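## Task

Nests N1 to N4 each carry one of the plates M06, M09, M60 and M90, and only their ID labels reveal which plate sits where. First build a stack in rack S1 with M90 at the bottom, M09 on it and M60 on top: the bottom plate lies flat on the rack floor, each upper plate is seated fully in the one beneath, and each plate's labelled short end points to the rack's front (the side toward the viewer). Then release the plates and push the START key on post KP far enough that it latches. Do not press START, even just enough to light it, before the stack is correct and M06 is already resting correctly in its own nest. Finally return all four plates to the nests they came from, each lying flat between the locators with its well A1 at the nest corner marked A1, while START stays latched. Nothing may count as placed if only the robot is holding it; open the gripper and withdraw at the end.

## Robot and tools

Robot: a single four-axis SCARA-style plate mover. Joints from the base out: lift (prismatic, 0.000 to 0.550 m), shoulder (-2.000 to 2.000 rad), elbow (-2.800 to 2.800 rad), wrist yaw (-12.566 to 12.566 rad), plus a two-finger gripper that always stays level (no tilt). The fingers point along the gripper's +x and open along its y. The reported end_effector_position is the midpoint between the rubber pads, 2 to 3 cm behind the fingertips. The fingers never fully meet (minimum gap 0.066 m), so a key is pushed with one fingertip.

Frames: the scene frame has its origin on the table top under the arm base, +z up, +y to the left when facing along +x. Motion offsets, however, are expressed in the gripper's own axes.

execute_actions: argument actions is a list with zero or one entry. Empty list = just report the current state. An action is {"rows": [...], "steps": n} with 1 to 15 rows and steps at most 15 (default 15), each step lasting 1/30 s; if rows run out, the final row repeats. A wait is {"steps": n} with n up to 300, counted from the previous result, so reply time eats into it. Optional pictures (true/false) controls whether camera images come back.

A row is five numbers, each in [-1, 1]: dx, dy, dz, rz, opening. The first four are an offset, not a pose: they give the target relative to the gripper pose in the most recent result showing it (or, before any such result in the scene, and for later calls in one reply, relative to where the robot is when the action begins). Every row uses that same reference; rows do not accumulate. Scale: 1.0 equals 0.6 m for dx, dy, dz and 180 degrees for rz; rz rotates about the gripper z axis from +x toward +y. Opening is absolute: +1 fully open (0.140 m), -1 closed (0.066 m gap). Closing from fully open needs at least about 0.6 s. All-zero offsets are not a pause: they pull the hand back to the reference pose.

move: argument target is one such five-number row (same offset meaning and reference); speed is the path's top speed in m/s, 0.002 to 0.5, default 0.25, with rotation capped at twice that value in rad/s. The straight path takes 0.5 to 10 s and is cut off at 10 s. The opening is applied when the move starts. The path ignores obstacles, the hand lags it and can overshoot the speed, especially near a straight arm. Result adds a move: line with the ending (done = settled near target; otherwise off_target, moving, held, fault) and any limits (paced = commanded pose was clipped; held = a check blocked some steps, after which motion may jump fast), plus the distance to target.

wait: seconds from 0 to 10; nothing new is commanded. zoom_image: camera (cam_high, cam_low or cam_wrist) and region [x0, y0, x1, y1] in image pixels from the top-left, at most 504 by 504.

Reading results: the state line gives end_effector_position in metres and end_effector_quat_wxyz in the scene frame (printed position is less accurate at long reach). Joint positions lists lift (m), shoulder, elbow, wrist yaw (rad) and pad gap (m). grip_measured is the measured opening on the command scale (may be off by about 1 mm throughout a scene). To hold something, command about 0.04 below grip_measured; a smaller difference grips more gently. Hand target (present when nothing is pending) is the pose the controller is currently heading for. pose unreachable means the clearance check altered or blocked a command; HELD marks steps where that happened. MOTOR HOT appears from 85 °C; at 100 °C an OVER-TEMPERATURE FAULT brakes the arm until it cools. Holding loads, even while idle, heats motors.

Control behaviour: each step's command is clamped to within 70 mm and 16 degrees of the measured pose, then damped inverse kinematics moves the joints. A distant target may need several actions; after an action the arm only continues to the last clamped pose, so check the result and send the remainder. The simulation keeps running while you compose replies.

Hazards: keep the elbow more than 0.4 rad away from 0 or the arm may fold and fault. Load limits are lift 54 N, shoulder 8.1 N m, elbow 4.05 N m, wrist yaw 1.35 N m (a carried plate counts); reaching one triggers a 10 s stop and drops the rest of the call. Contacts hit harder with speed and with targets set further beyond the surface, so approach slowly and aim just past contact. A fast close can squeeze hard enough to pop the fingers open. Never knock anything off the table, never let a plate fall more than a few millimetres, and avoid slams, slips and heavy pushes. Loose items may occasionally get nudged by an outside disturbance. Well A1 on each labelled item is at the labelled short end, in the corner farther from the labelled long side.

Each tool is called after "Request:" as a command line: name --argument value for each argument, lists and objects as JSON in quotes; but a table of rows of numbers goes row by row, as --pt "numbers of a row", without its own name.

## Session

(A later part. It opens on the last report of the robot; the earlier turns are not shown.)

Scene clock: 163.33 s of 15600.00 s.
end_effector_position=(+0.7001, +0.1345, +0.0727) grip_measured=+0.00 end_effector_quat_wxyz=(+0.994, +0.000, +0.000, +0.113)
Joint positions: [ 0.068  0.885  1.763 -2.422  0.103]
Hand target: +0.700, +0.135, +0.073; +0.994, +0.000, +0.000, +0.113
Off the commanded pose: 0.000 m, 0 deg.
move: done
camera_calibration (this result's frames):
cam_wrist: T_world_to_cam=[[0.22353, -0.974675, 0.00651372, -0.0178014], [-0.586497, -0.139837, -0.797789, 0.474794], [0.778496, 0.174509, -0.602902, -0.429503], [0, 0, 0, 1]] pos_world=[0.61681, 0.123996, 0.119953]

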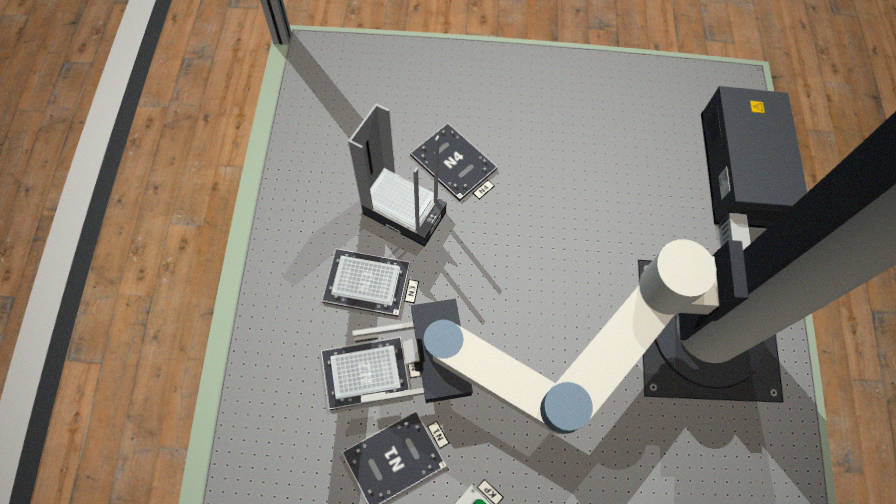

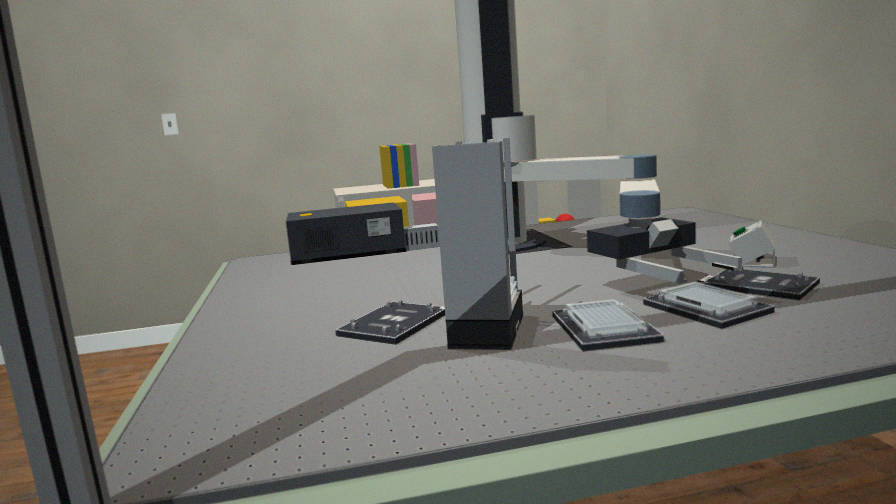

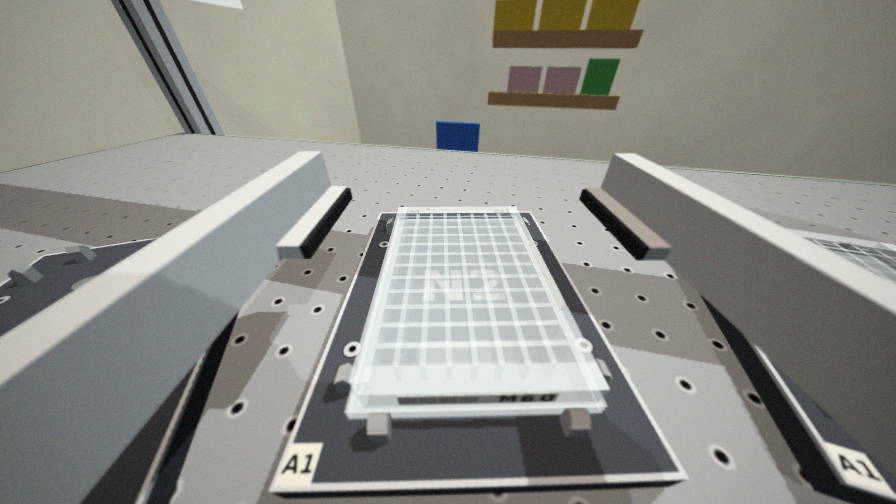

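Request:
move --target '[0,0,-0.0715,0.003,0]' --speed 0.05

Request:
move --target '[0,0,0,0,-0.42]'

Request:
move --target '[0,0,0,0,-0.55]'

Scene clock: 166.93 s of 15600.00 s.
end_effector_position=(+0.7001, +0.1346, +0.0298) grip_measured=+0.00 end_effector_quat_wxyz=(+0.993, +0.000, +0.000, +0.118)
Joint positions: [ 0.025  0.882  1.763 -2.409  0.103]
Hand target: +0.700, +0.134, +0.030; +0.993, +0.000, +0.000, +0.118
Off the commanded pose: 0.000 m, 0 deg.
move: done
camera_calibration (this result's frames):
cam_wrist: T_world_to_cam=[[0.232718, -0.972523, 0.00651372, -0.0241637], [-0.585151, -0.145366, -0.797789, 0.440328], [0.776814, 0.181848, -0.602902, -0.455222], [0, 0, 0, 1]] pos_world=[0.616904, 0.12329, 0.0769917]

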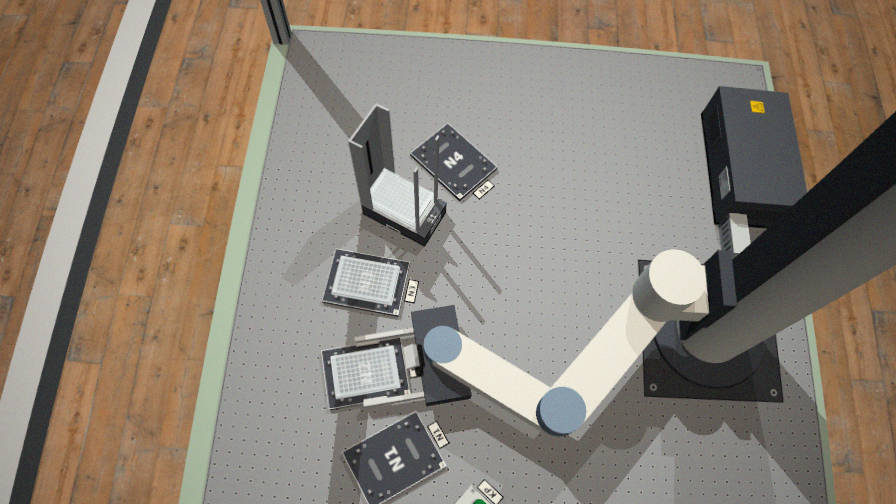

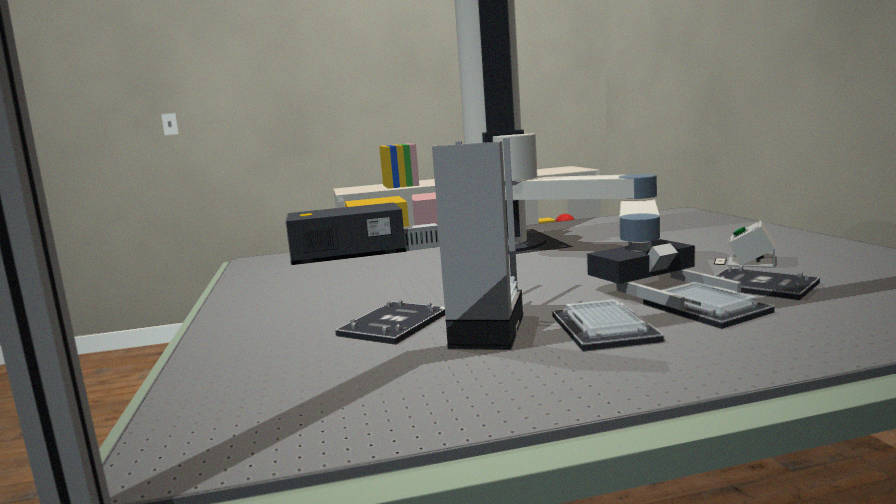

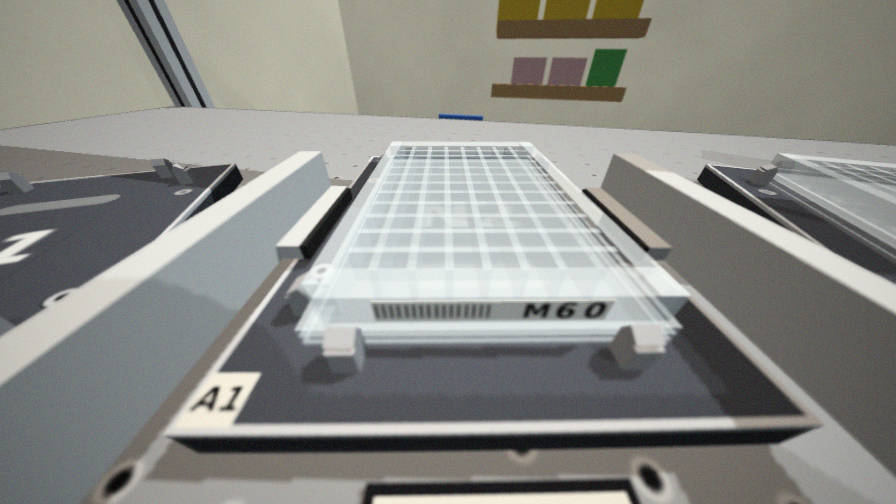

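Scene clock: 167.43 s of 15600.00 s.
end_effector_position=(+0.7001, +0.1346, +0.0298) grip_measured=-0.42 end_effector_quat_wxyz=(+0.993, +0.000, +0.000, +0.118)
Joint positions: [ 0.025  0.882  1.763 -2.409  0.087]
Hand target: +0.700, +0.135, +0.030; +0.993, +0.000, +0.000, +0.118
Off the commanded pose: 0.000 m, 0 deg.
move: done
camera_calibration (this result's frames):
cam_wrist: T_world_to_cam=[[0.232732, -0.972519, 0.00651372, -0.0241674], [-0.585149, -0.145375, -0.797789, 0.440327], [0.776812, 0.18186, -0.602902, -0.455221], [0, 0, 0, 1]] pos_world=[0.616903, 0.123295, 0.0769918]

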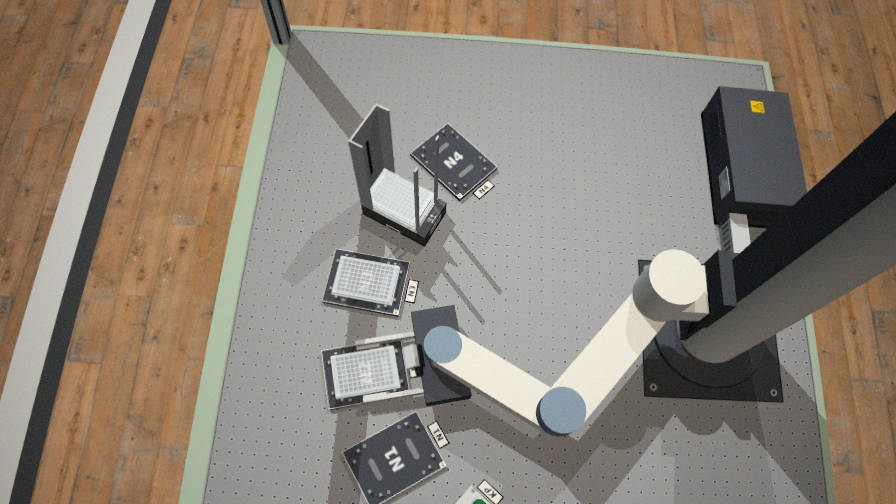

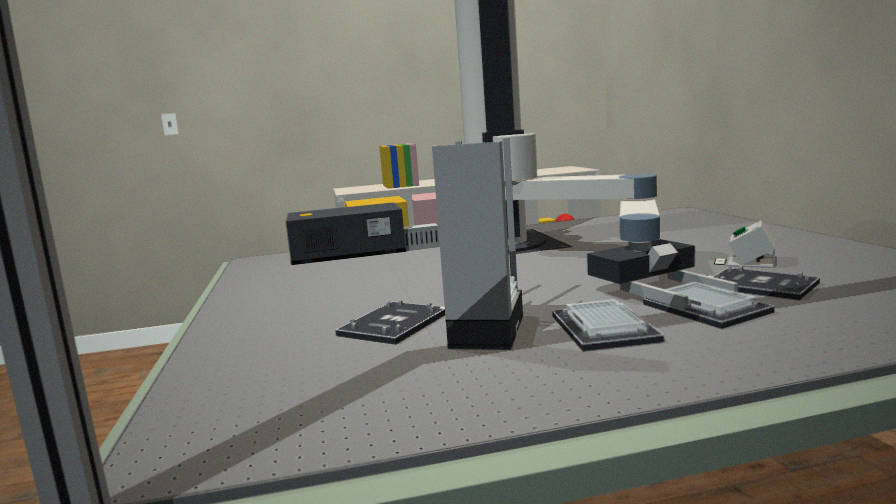

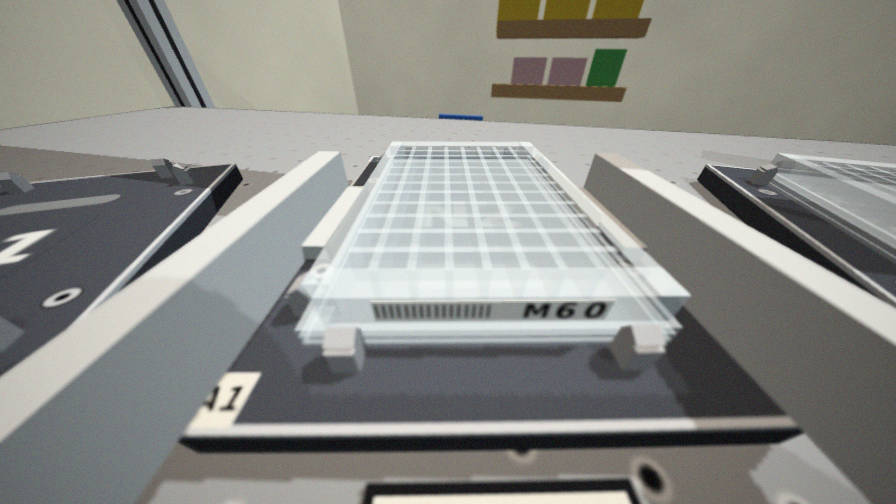

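Scene clock: 167.93 s of 15600.00 s.
end_effector_position=(+0.7002, +0.1341, +0.0298) grip_measured=-0.49 end_effector_quat_wxyz=(+0.993, +0.000, +0.000, +0.117)
Joint positions: [ 0.025  0.882  1.763 -2.41   0.085]
Hand target: +0.700, +0.135, +0.030; +0.993, +0.000, +0.000, +0.118
Off the commanded pose: 0.000 m, 0 deg.
move: done
camera_calibration (this result's frames):
cam_wrist: T_world_to_cam=[[0.231213, -0.972881, 0.00651372, -0.0234907], [-0.585375, -0.144461, -0.797789, 0.44032], [0.777095, 0.180646, -0.602902, -0.455204], [0, 0, 0, 1]] pos_world=[0.61692, 0.122986, 0.0769918]

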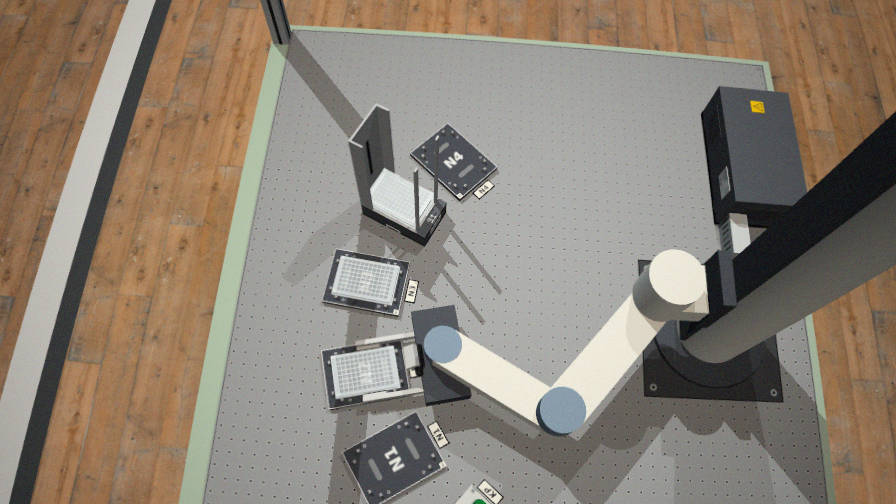

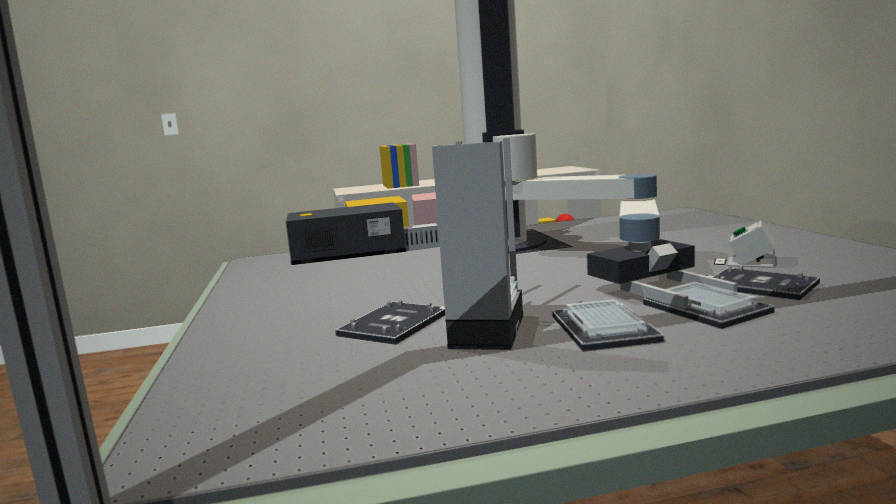

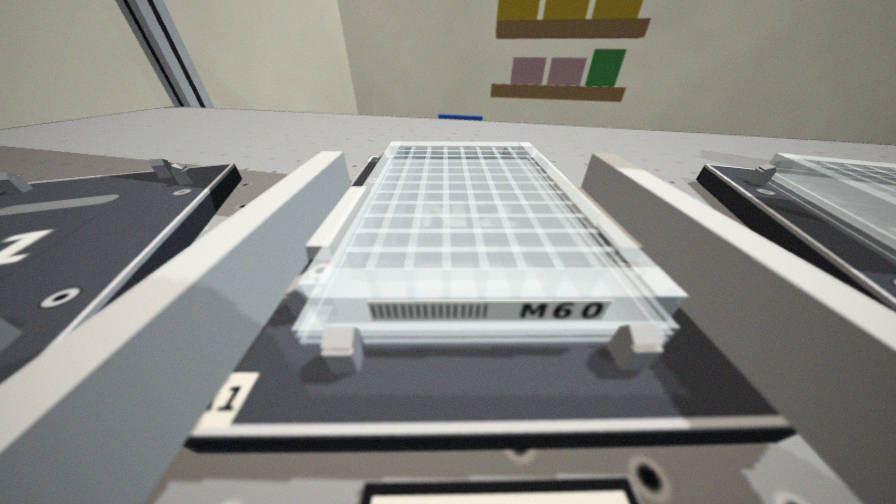

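Request:
move --target '[0,0,0.03,0,-0.55]' --speed 0.03

Request:
move --target '[0,0,0.475,0,-0.55]'

Request:
move --target '[-0.198,-0.5617,0,-0.2176,-0.55]'

Request:
move --target '[0,0,-0.024,0,-0.55]' --speed 0.02

Scene clock: 172.27 s of 15600.00 s.
end_effector_position=(+0.7002, +0.1341, +0.0478) grip_measured=-0.49 end_effector_quat_wxyz=(+0.993, +0.000, +0.000, +0.117)
Joint positions: [ 0.043  0.882  1.763 -2.41   0.085]
Hand target: +0.700, +0.134, +0.048; +0.993, +0.000, +0.000, +0.117
Off the commanded pose: 0.000 m, 0 deg.
After step 90, 0.50 s passed at rest.
move: done
camera_calibration (this result's frames):
cam_wrist: T_world_to_cam=[[0.231022, -0.972927, 0.00651372, -0.0235435], [-0.585404, -0.144345, -0.797789, 0.454719], [0.77713, 0.180493, -0.602902, -0.444321], [0, 0, 0, 1]] pos_world=[0.616929, 0.122928, 0.095041]

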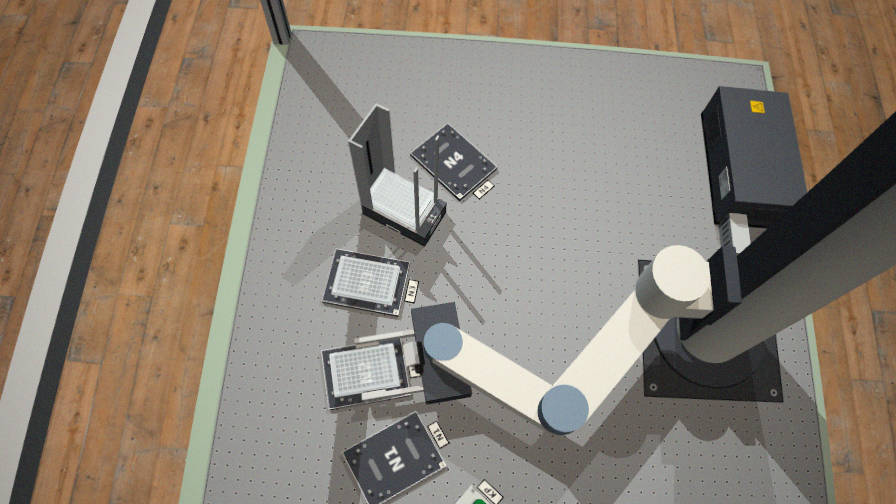

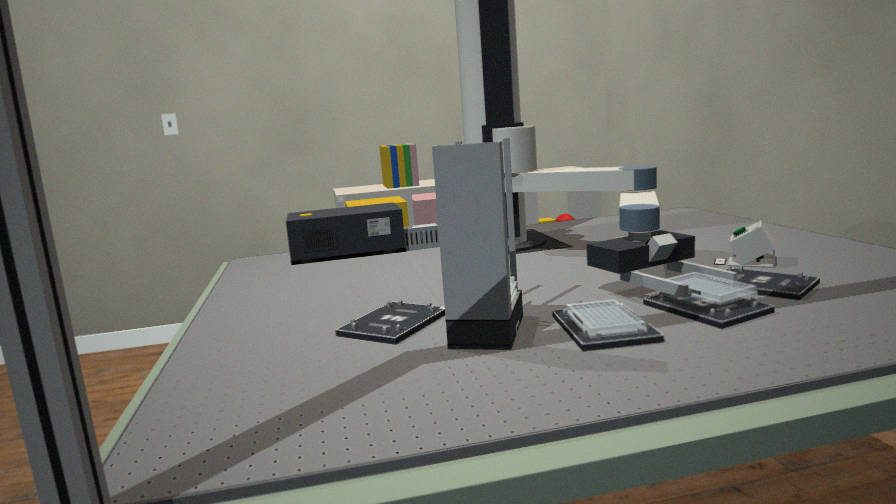

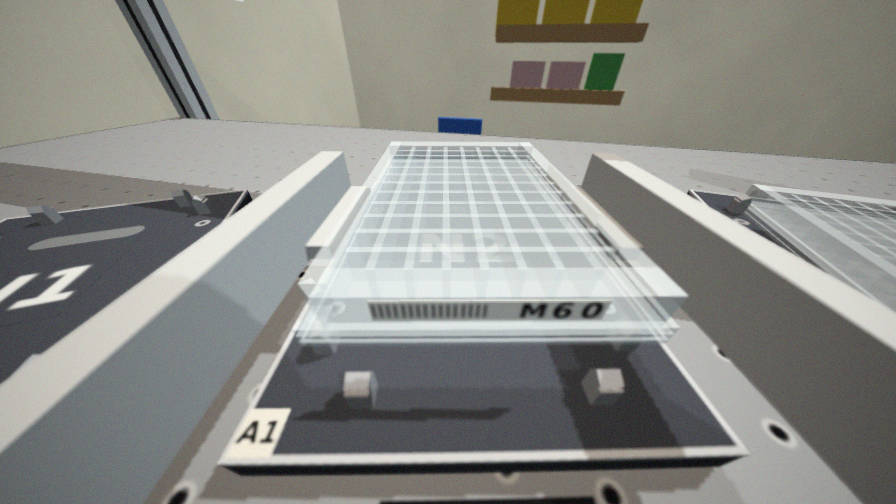

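Scene clock: 173.83 s of 15600.00 s.
end_effector_position=(+0.7002, +0.1341, +0.3329) grip_measured=-0.49 end_effector_quat_wxyz=(+0.993, +0.000, +0.000, +0.117)
Joint positions: [ 0.328  0.882  1.763 -2.41   0.085]
Hand target: +0.700, +0.134, +0.333; +0.993, +0.000, +0.000, +0.117
Off the commanded pose: 0.000 m, 0 deg.
move: done
camera_calibration (this result's frames):
cam_wrist: T_world_to_cam=[[0.231051, -0.97292, 0.00651372, -0.0254107], [-0.585399, -0.144363, -0.797789, 0.682131], [0.777125, 0.180516, -0.602902, -0.272467], [0, 0, 0, 1]] pos_world=[0.616931, 0.122937, 0.380091]

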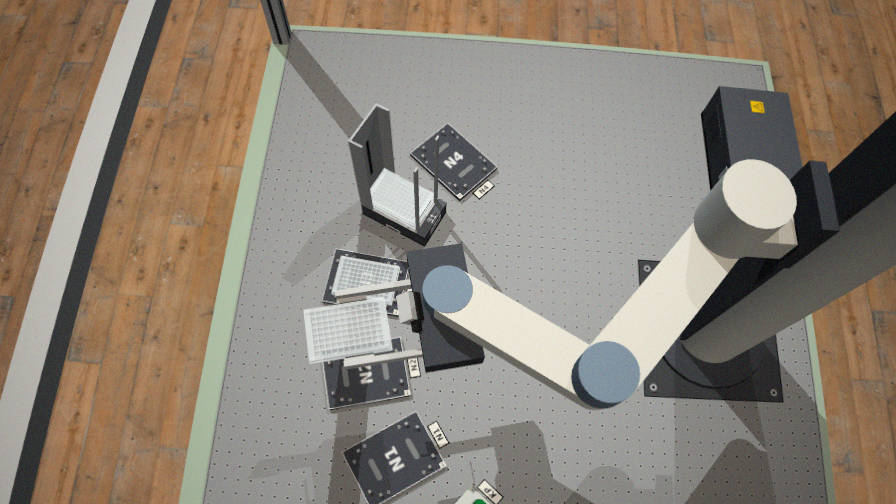

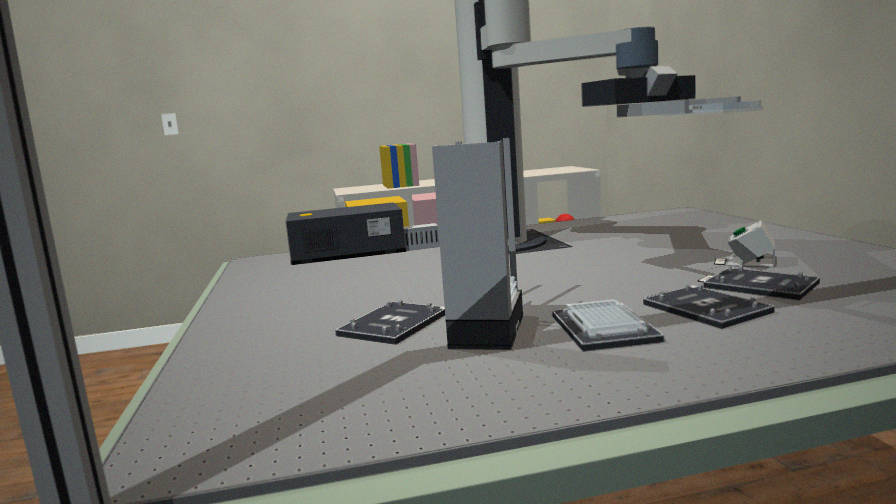

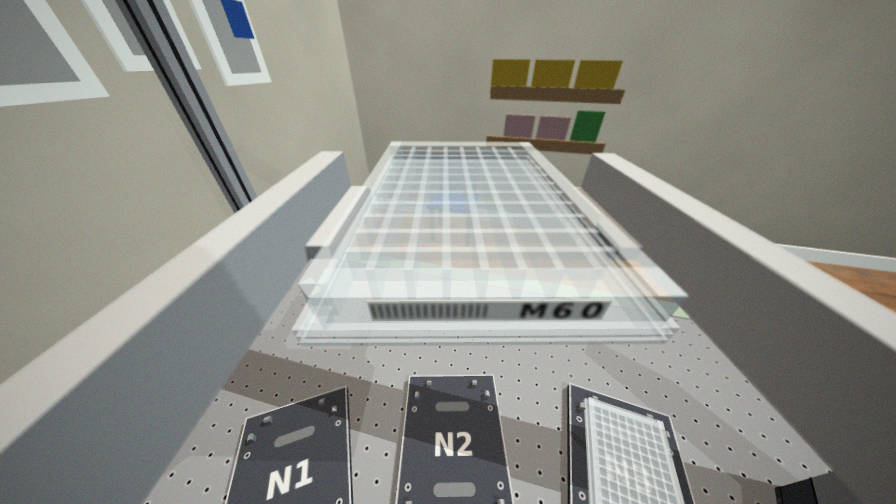

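Scene clock: 175.67 s of 15600.00 s.
end_effector_position=(+0.6628, -0.2215, +0.3329) grip_measured=-0.49 end_effector_quat_wxyz=(+0.975, +0.000, +0.000, -0.223)
Joint positions: [ 0.328  0.225  1.725 -2.399  0.085]
Hand target: +0.663, -0.221, +0.333; +0.975, +0.000, +0.000, -0.223
Off the commanded pose: 0.000 m, 0 deg.
move: done
camera_calibration (this result's frames):
cam_wrist: T_world_to_cam=[[-0.435525, -0.900153, 0.00651372, 0.0952579], [-0.54499, 0.257912, -0.797789, 0.671254], [0.716452, -0.351007, -0.602902, -0.256773], [0, 0, 0, 1]] pos_world=[0.59128, -0.177507, 0.38009]

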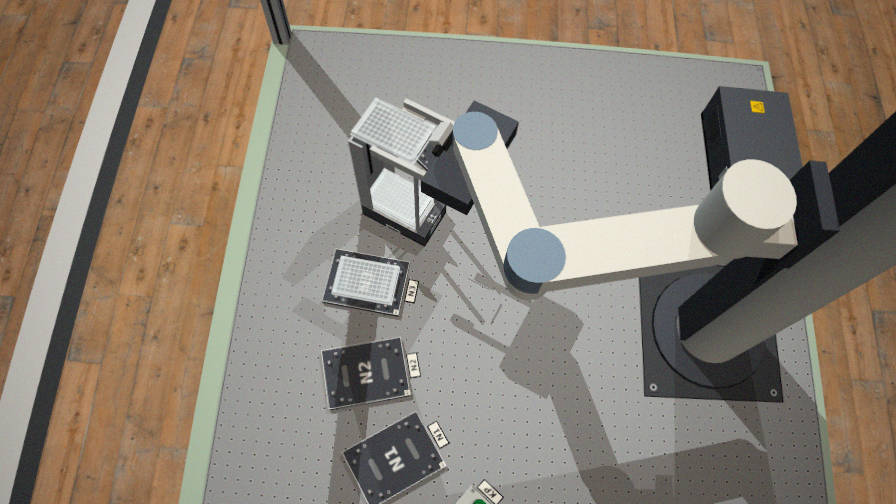

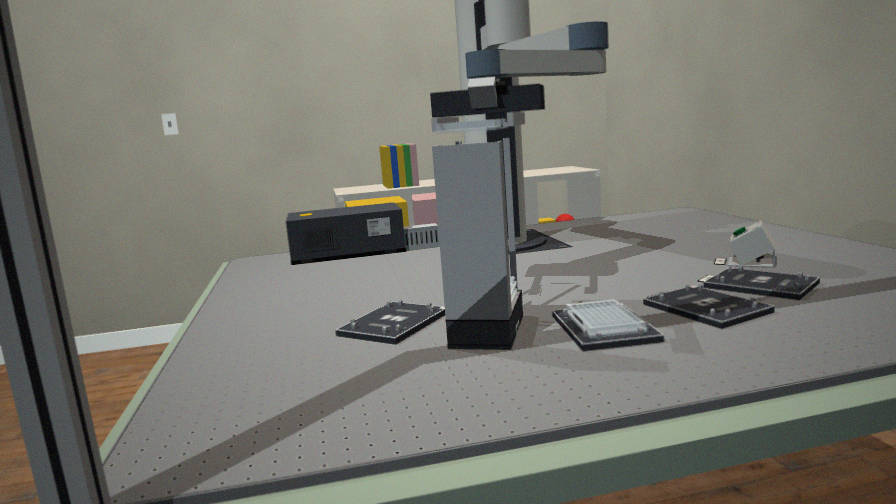

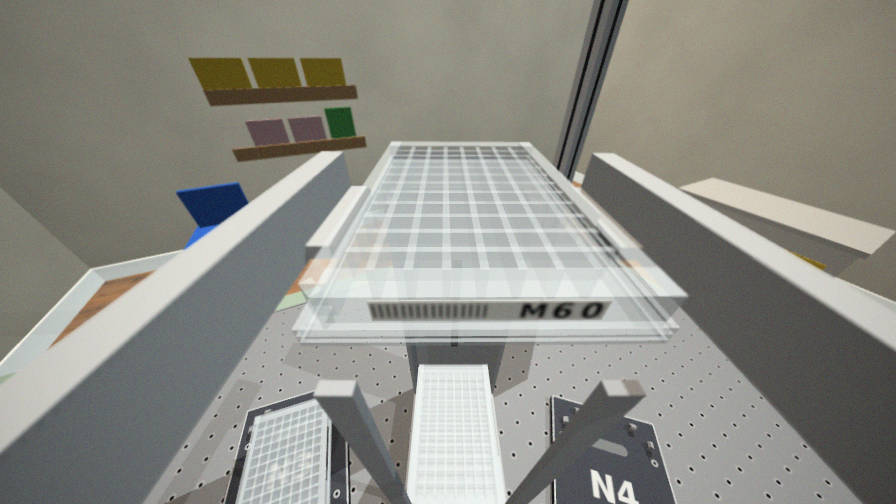

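Scene clock: 176.60 s of 15600.00 s.
end_effector_position=(+0.6628, -0.2215, +0.3184) grip_measured=-0.49 end_effector_quat_wxyz=(+0.975, +0.000, +0.000, -0.223)
Joint positions: [ 0.313  0.225  1.725 -2.399  0.085]
Hand target: +0.663, -0.221, +0.318; +0.975, +0.000, +0.000, -0.223
Off the commanded pose: 0.000 m, 0 deg.
move: done
camera_calibration (this result's frames):
cam_wrist: T_world_to_cam=[[-0.435543, -0.900145, 0.00651372, 0.0953549], [-0.544985, 0.257923, -0.797789, 0.659721], [0.716445, -0.351021, -0.602902, -0.265487], [0, 0, 0, 1]] pos_world=[0.591276, -0.177515, 0.365634]

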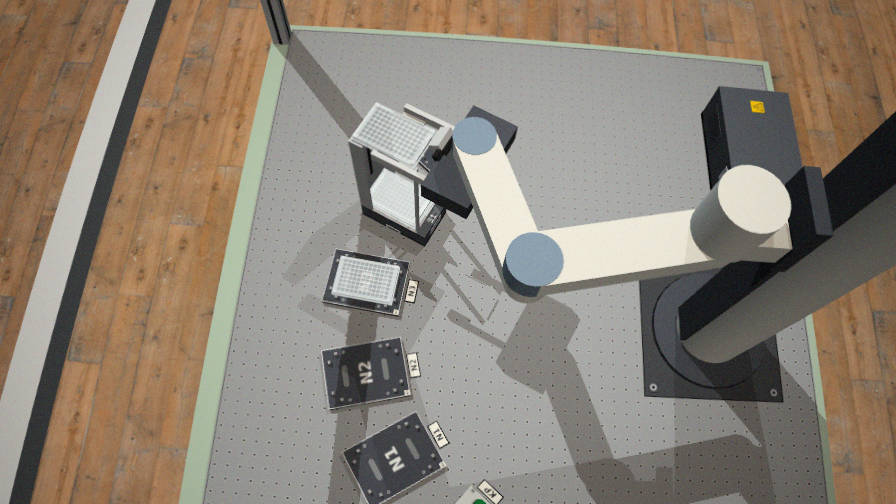

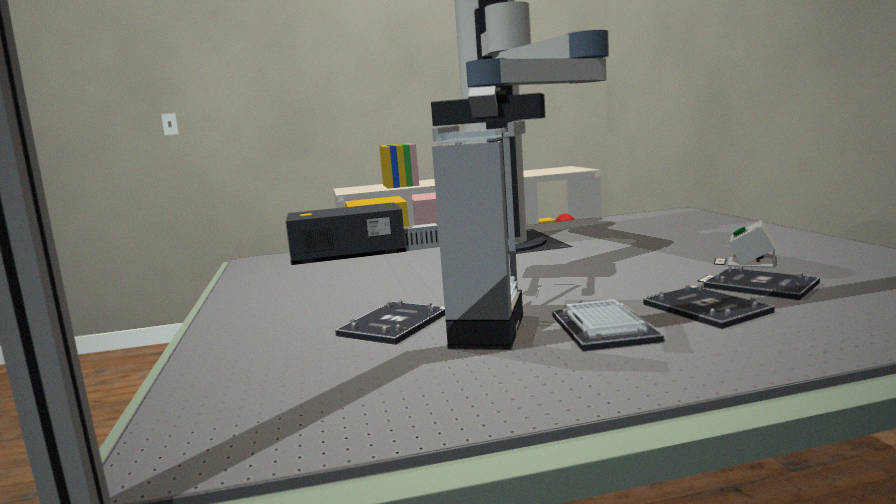

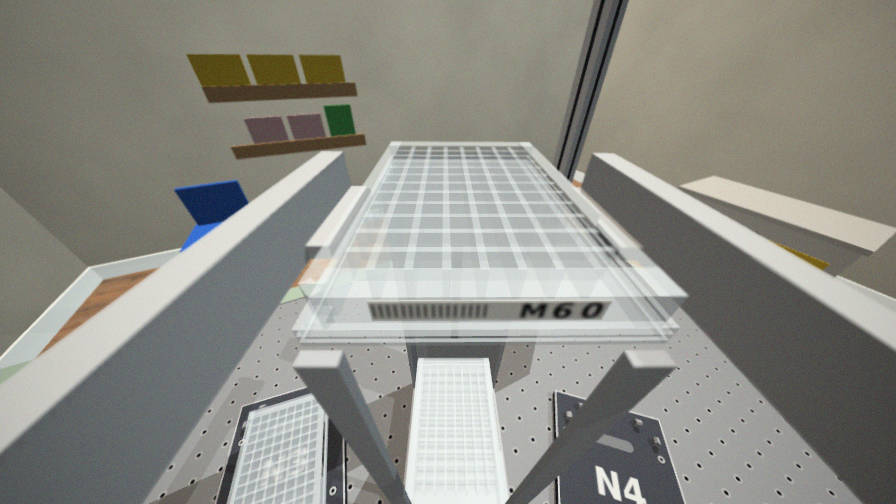

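Plate sits slightly back in grip; keep about here.

Request:
move --target '[-0.0008,0,-0.012,0,-0.55]' --speed 0.005

Scene clock: 180.47 s of 15600.00 s.
end_effector_position=(+0.6625, -0.2215, +0.3113) grip_measured=-0.49 end_effector_quat_wxyz=(+0.975, +0.000, +0.000, -0.223)
Joint positions: [ 0.306  0.225  1.723 -2.399  0.085]
Hand target: +0.662, -0.221, +0.311; +0.975, +0.000, +0.000, -0.223
Off the commanded pose: 0.000 m, 0 deg.
move: done
camera_calibration (this result's frames):
cam_wrist: T_world_to_cam=[[-0.436535, -0.899664, 0.00651372, 0.0959773], [-0.544701, 0.258524, -0.797789, 0.653787], [0.716057, -0.351811, -0.602902, -0.269454], [0, 0, 0, 1]] pos_world=[0.59096, -0.177469, 0.358505]

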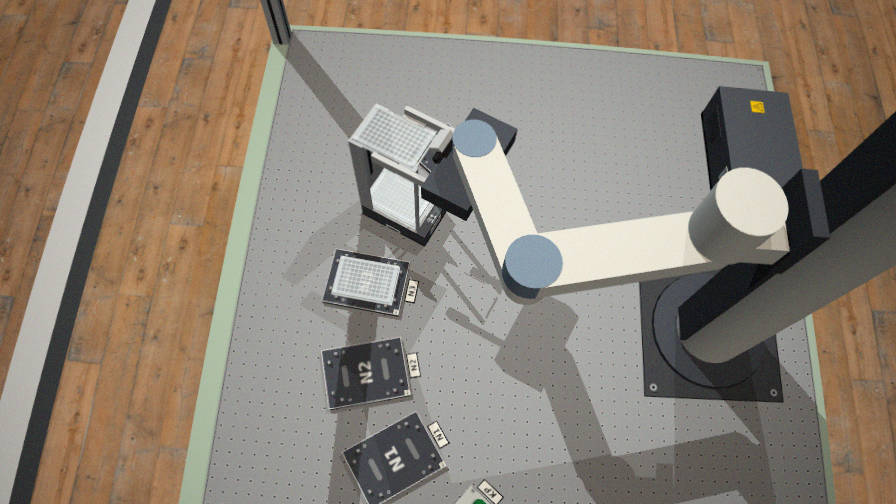

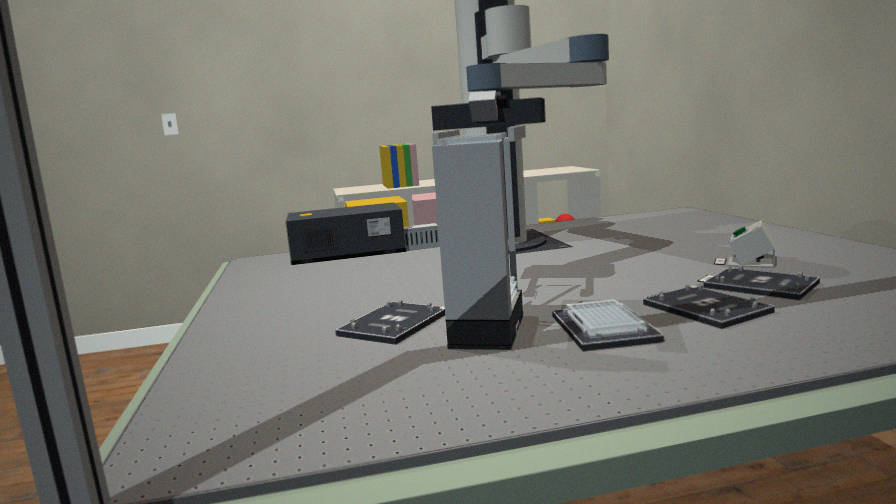

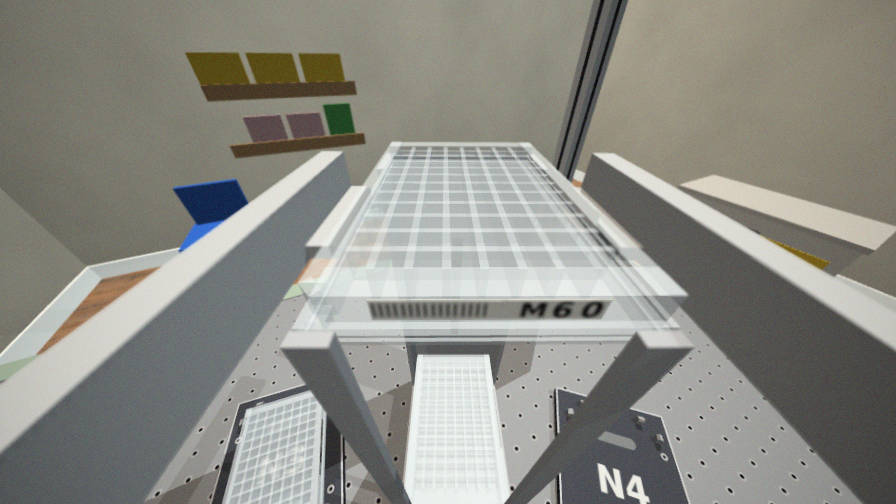

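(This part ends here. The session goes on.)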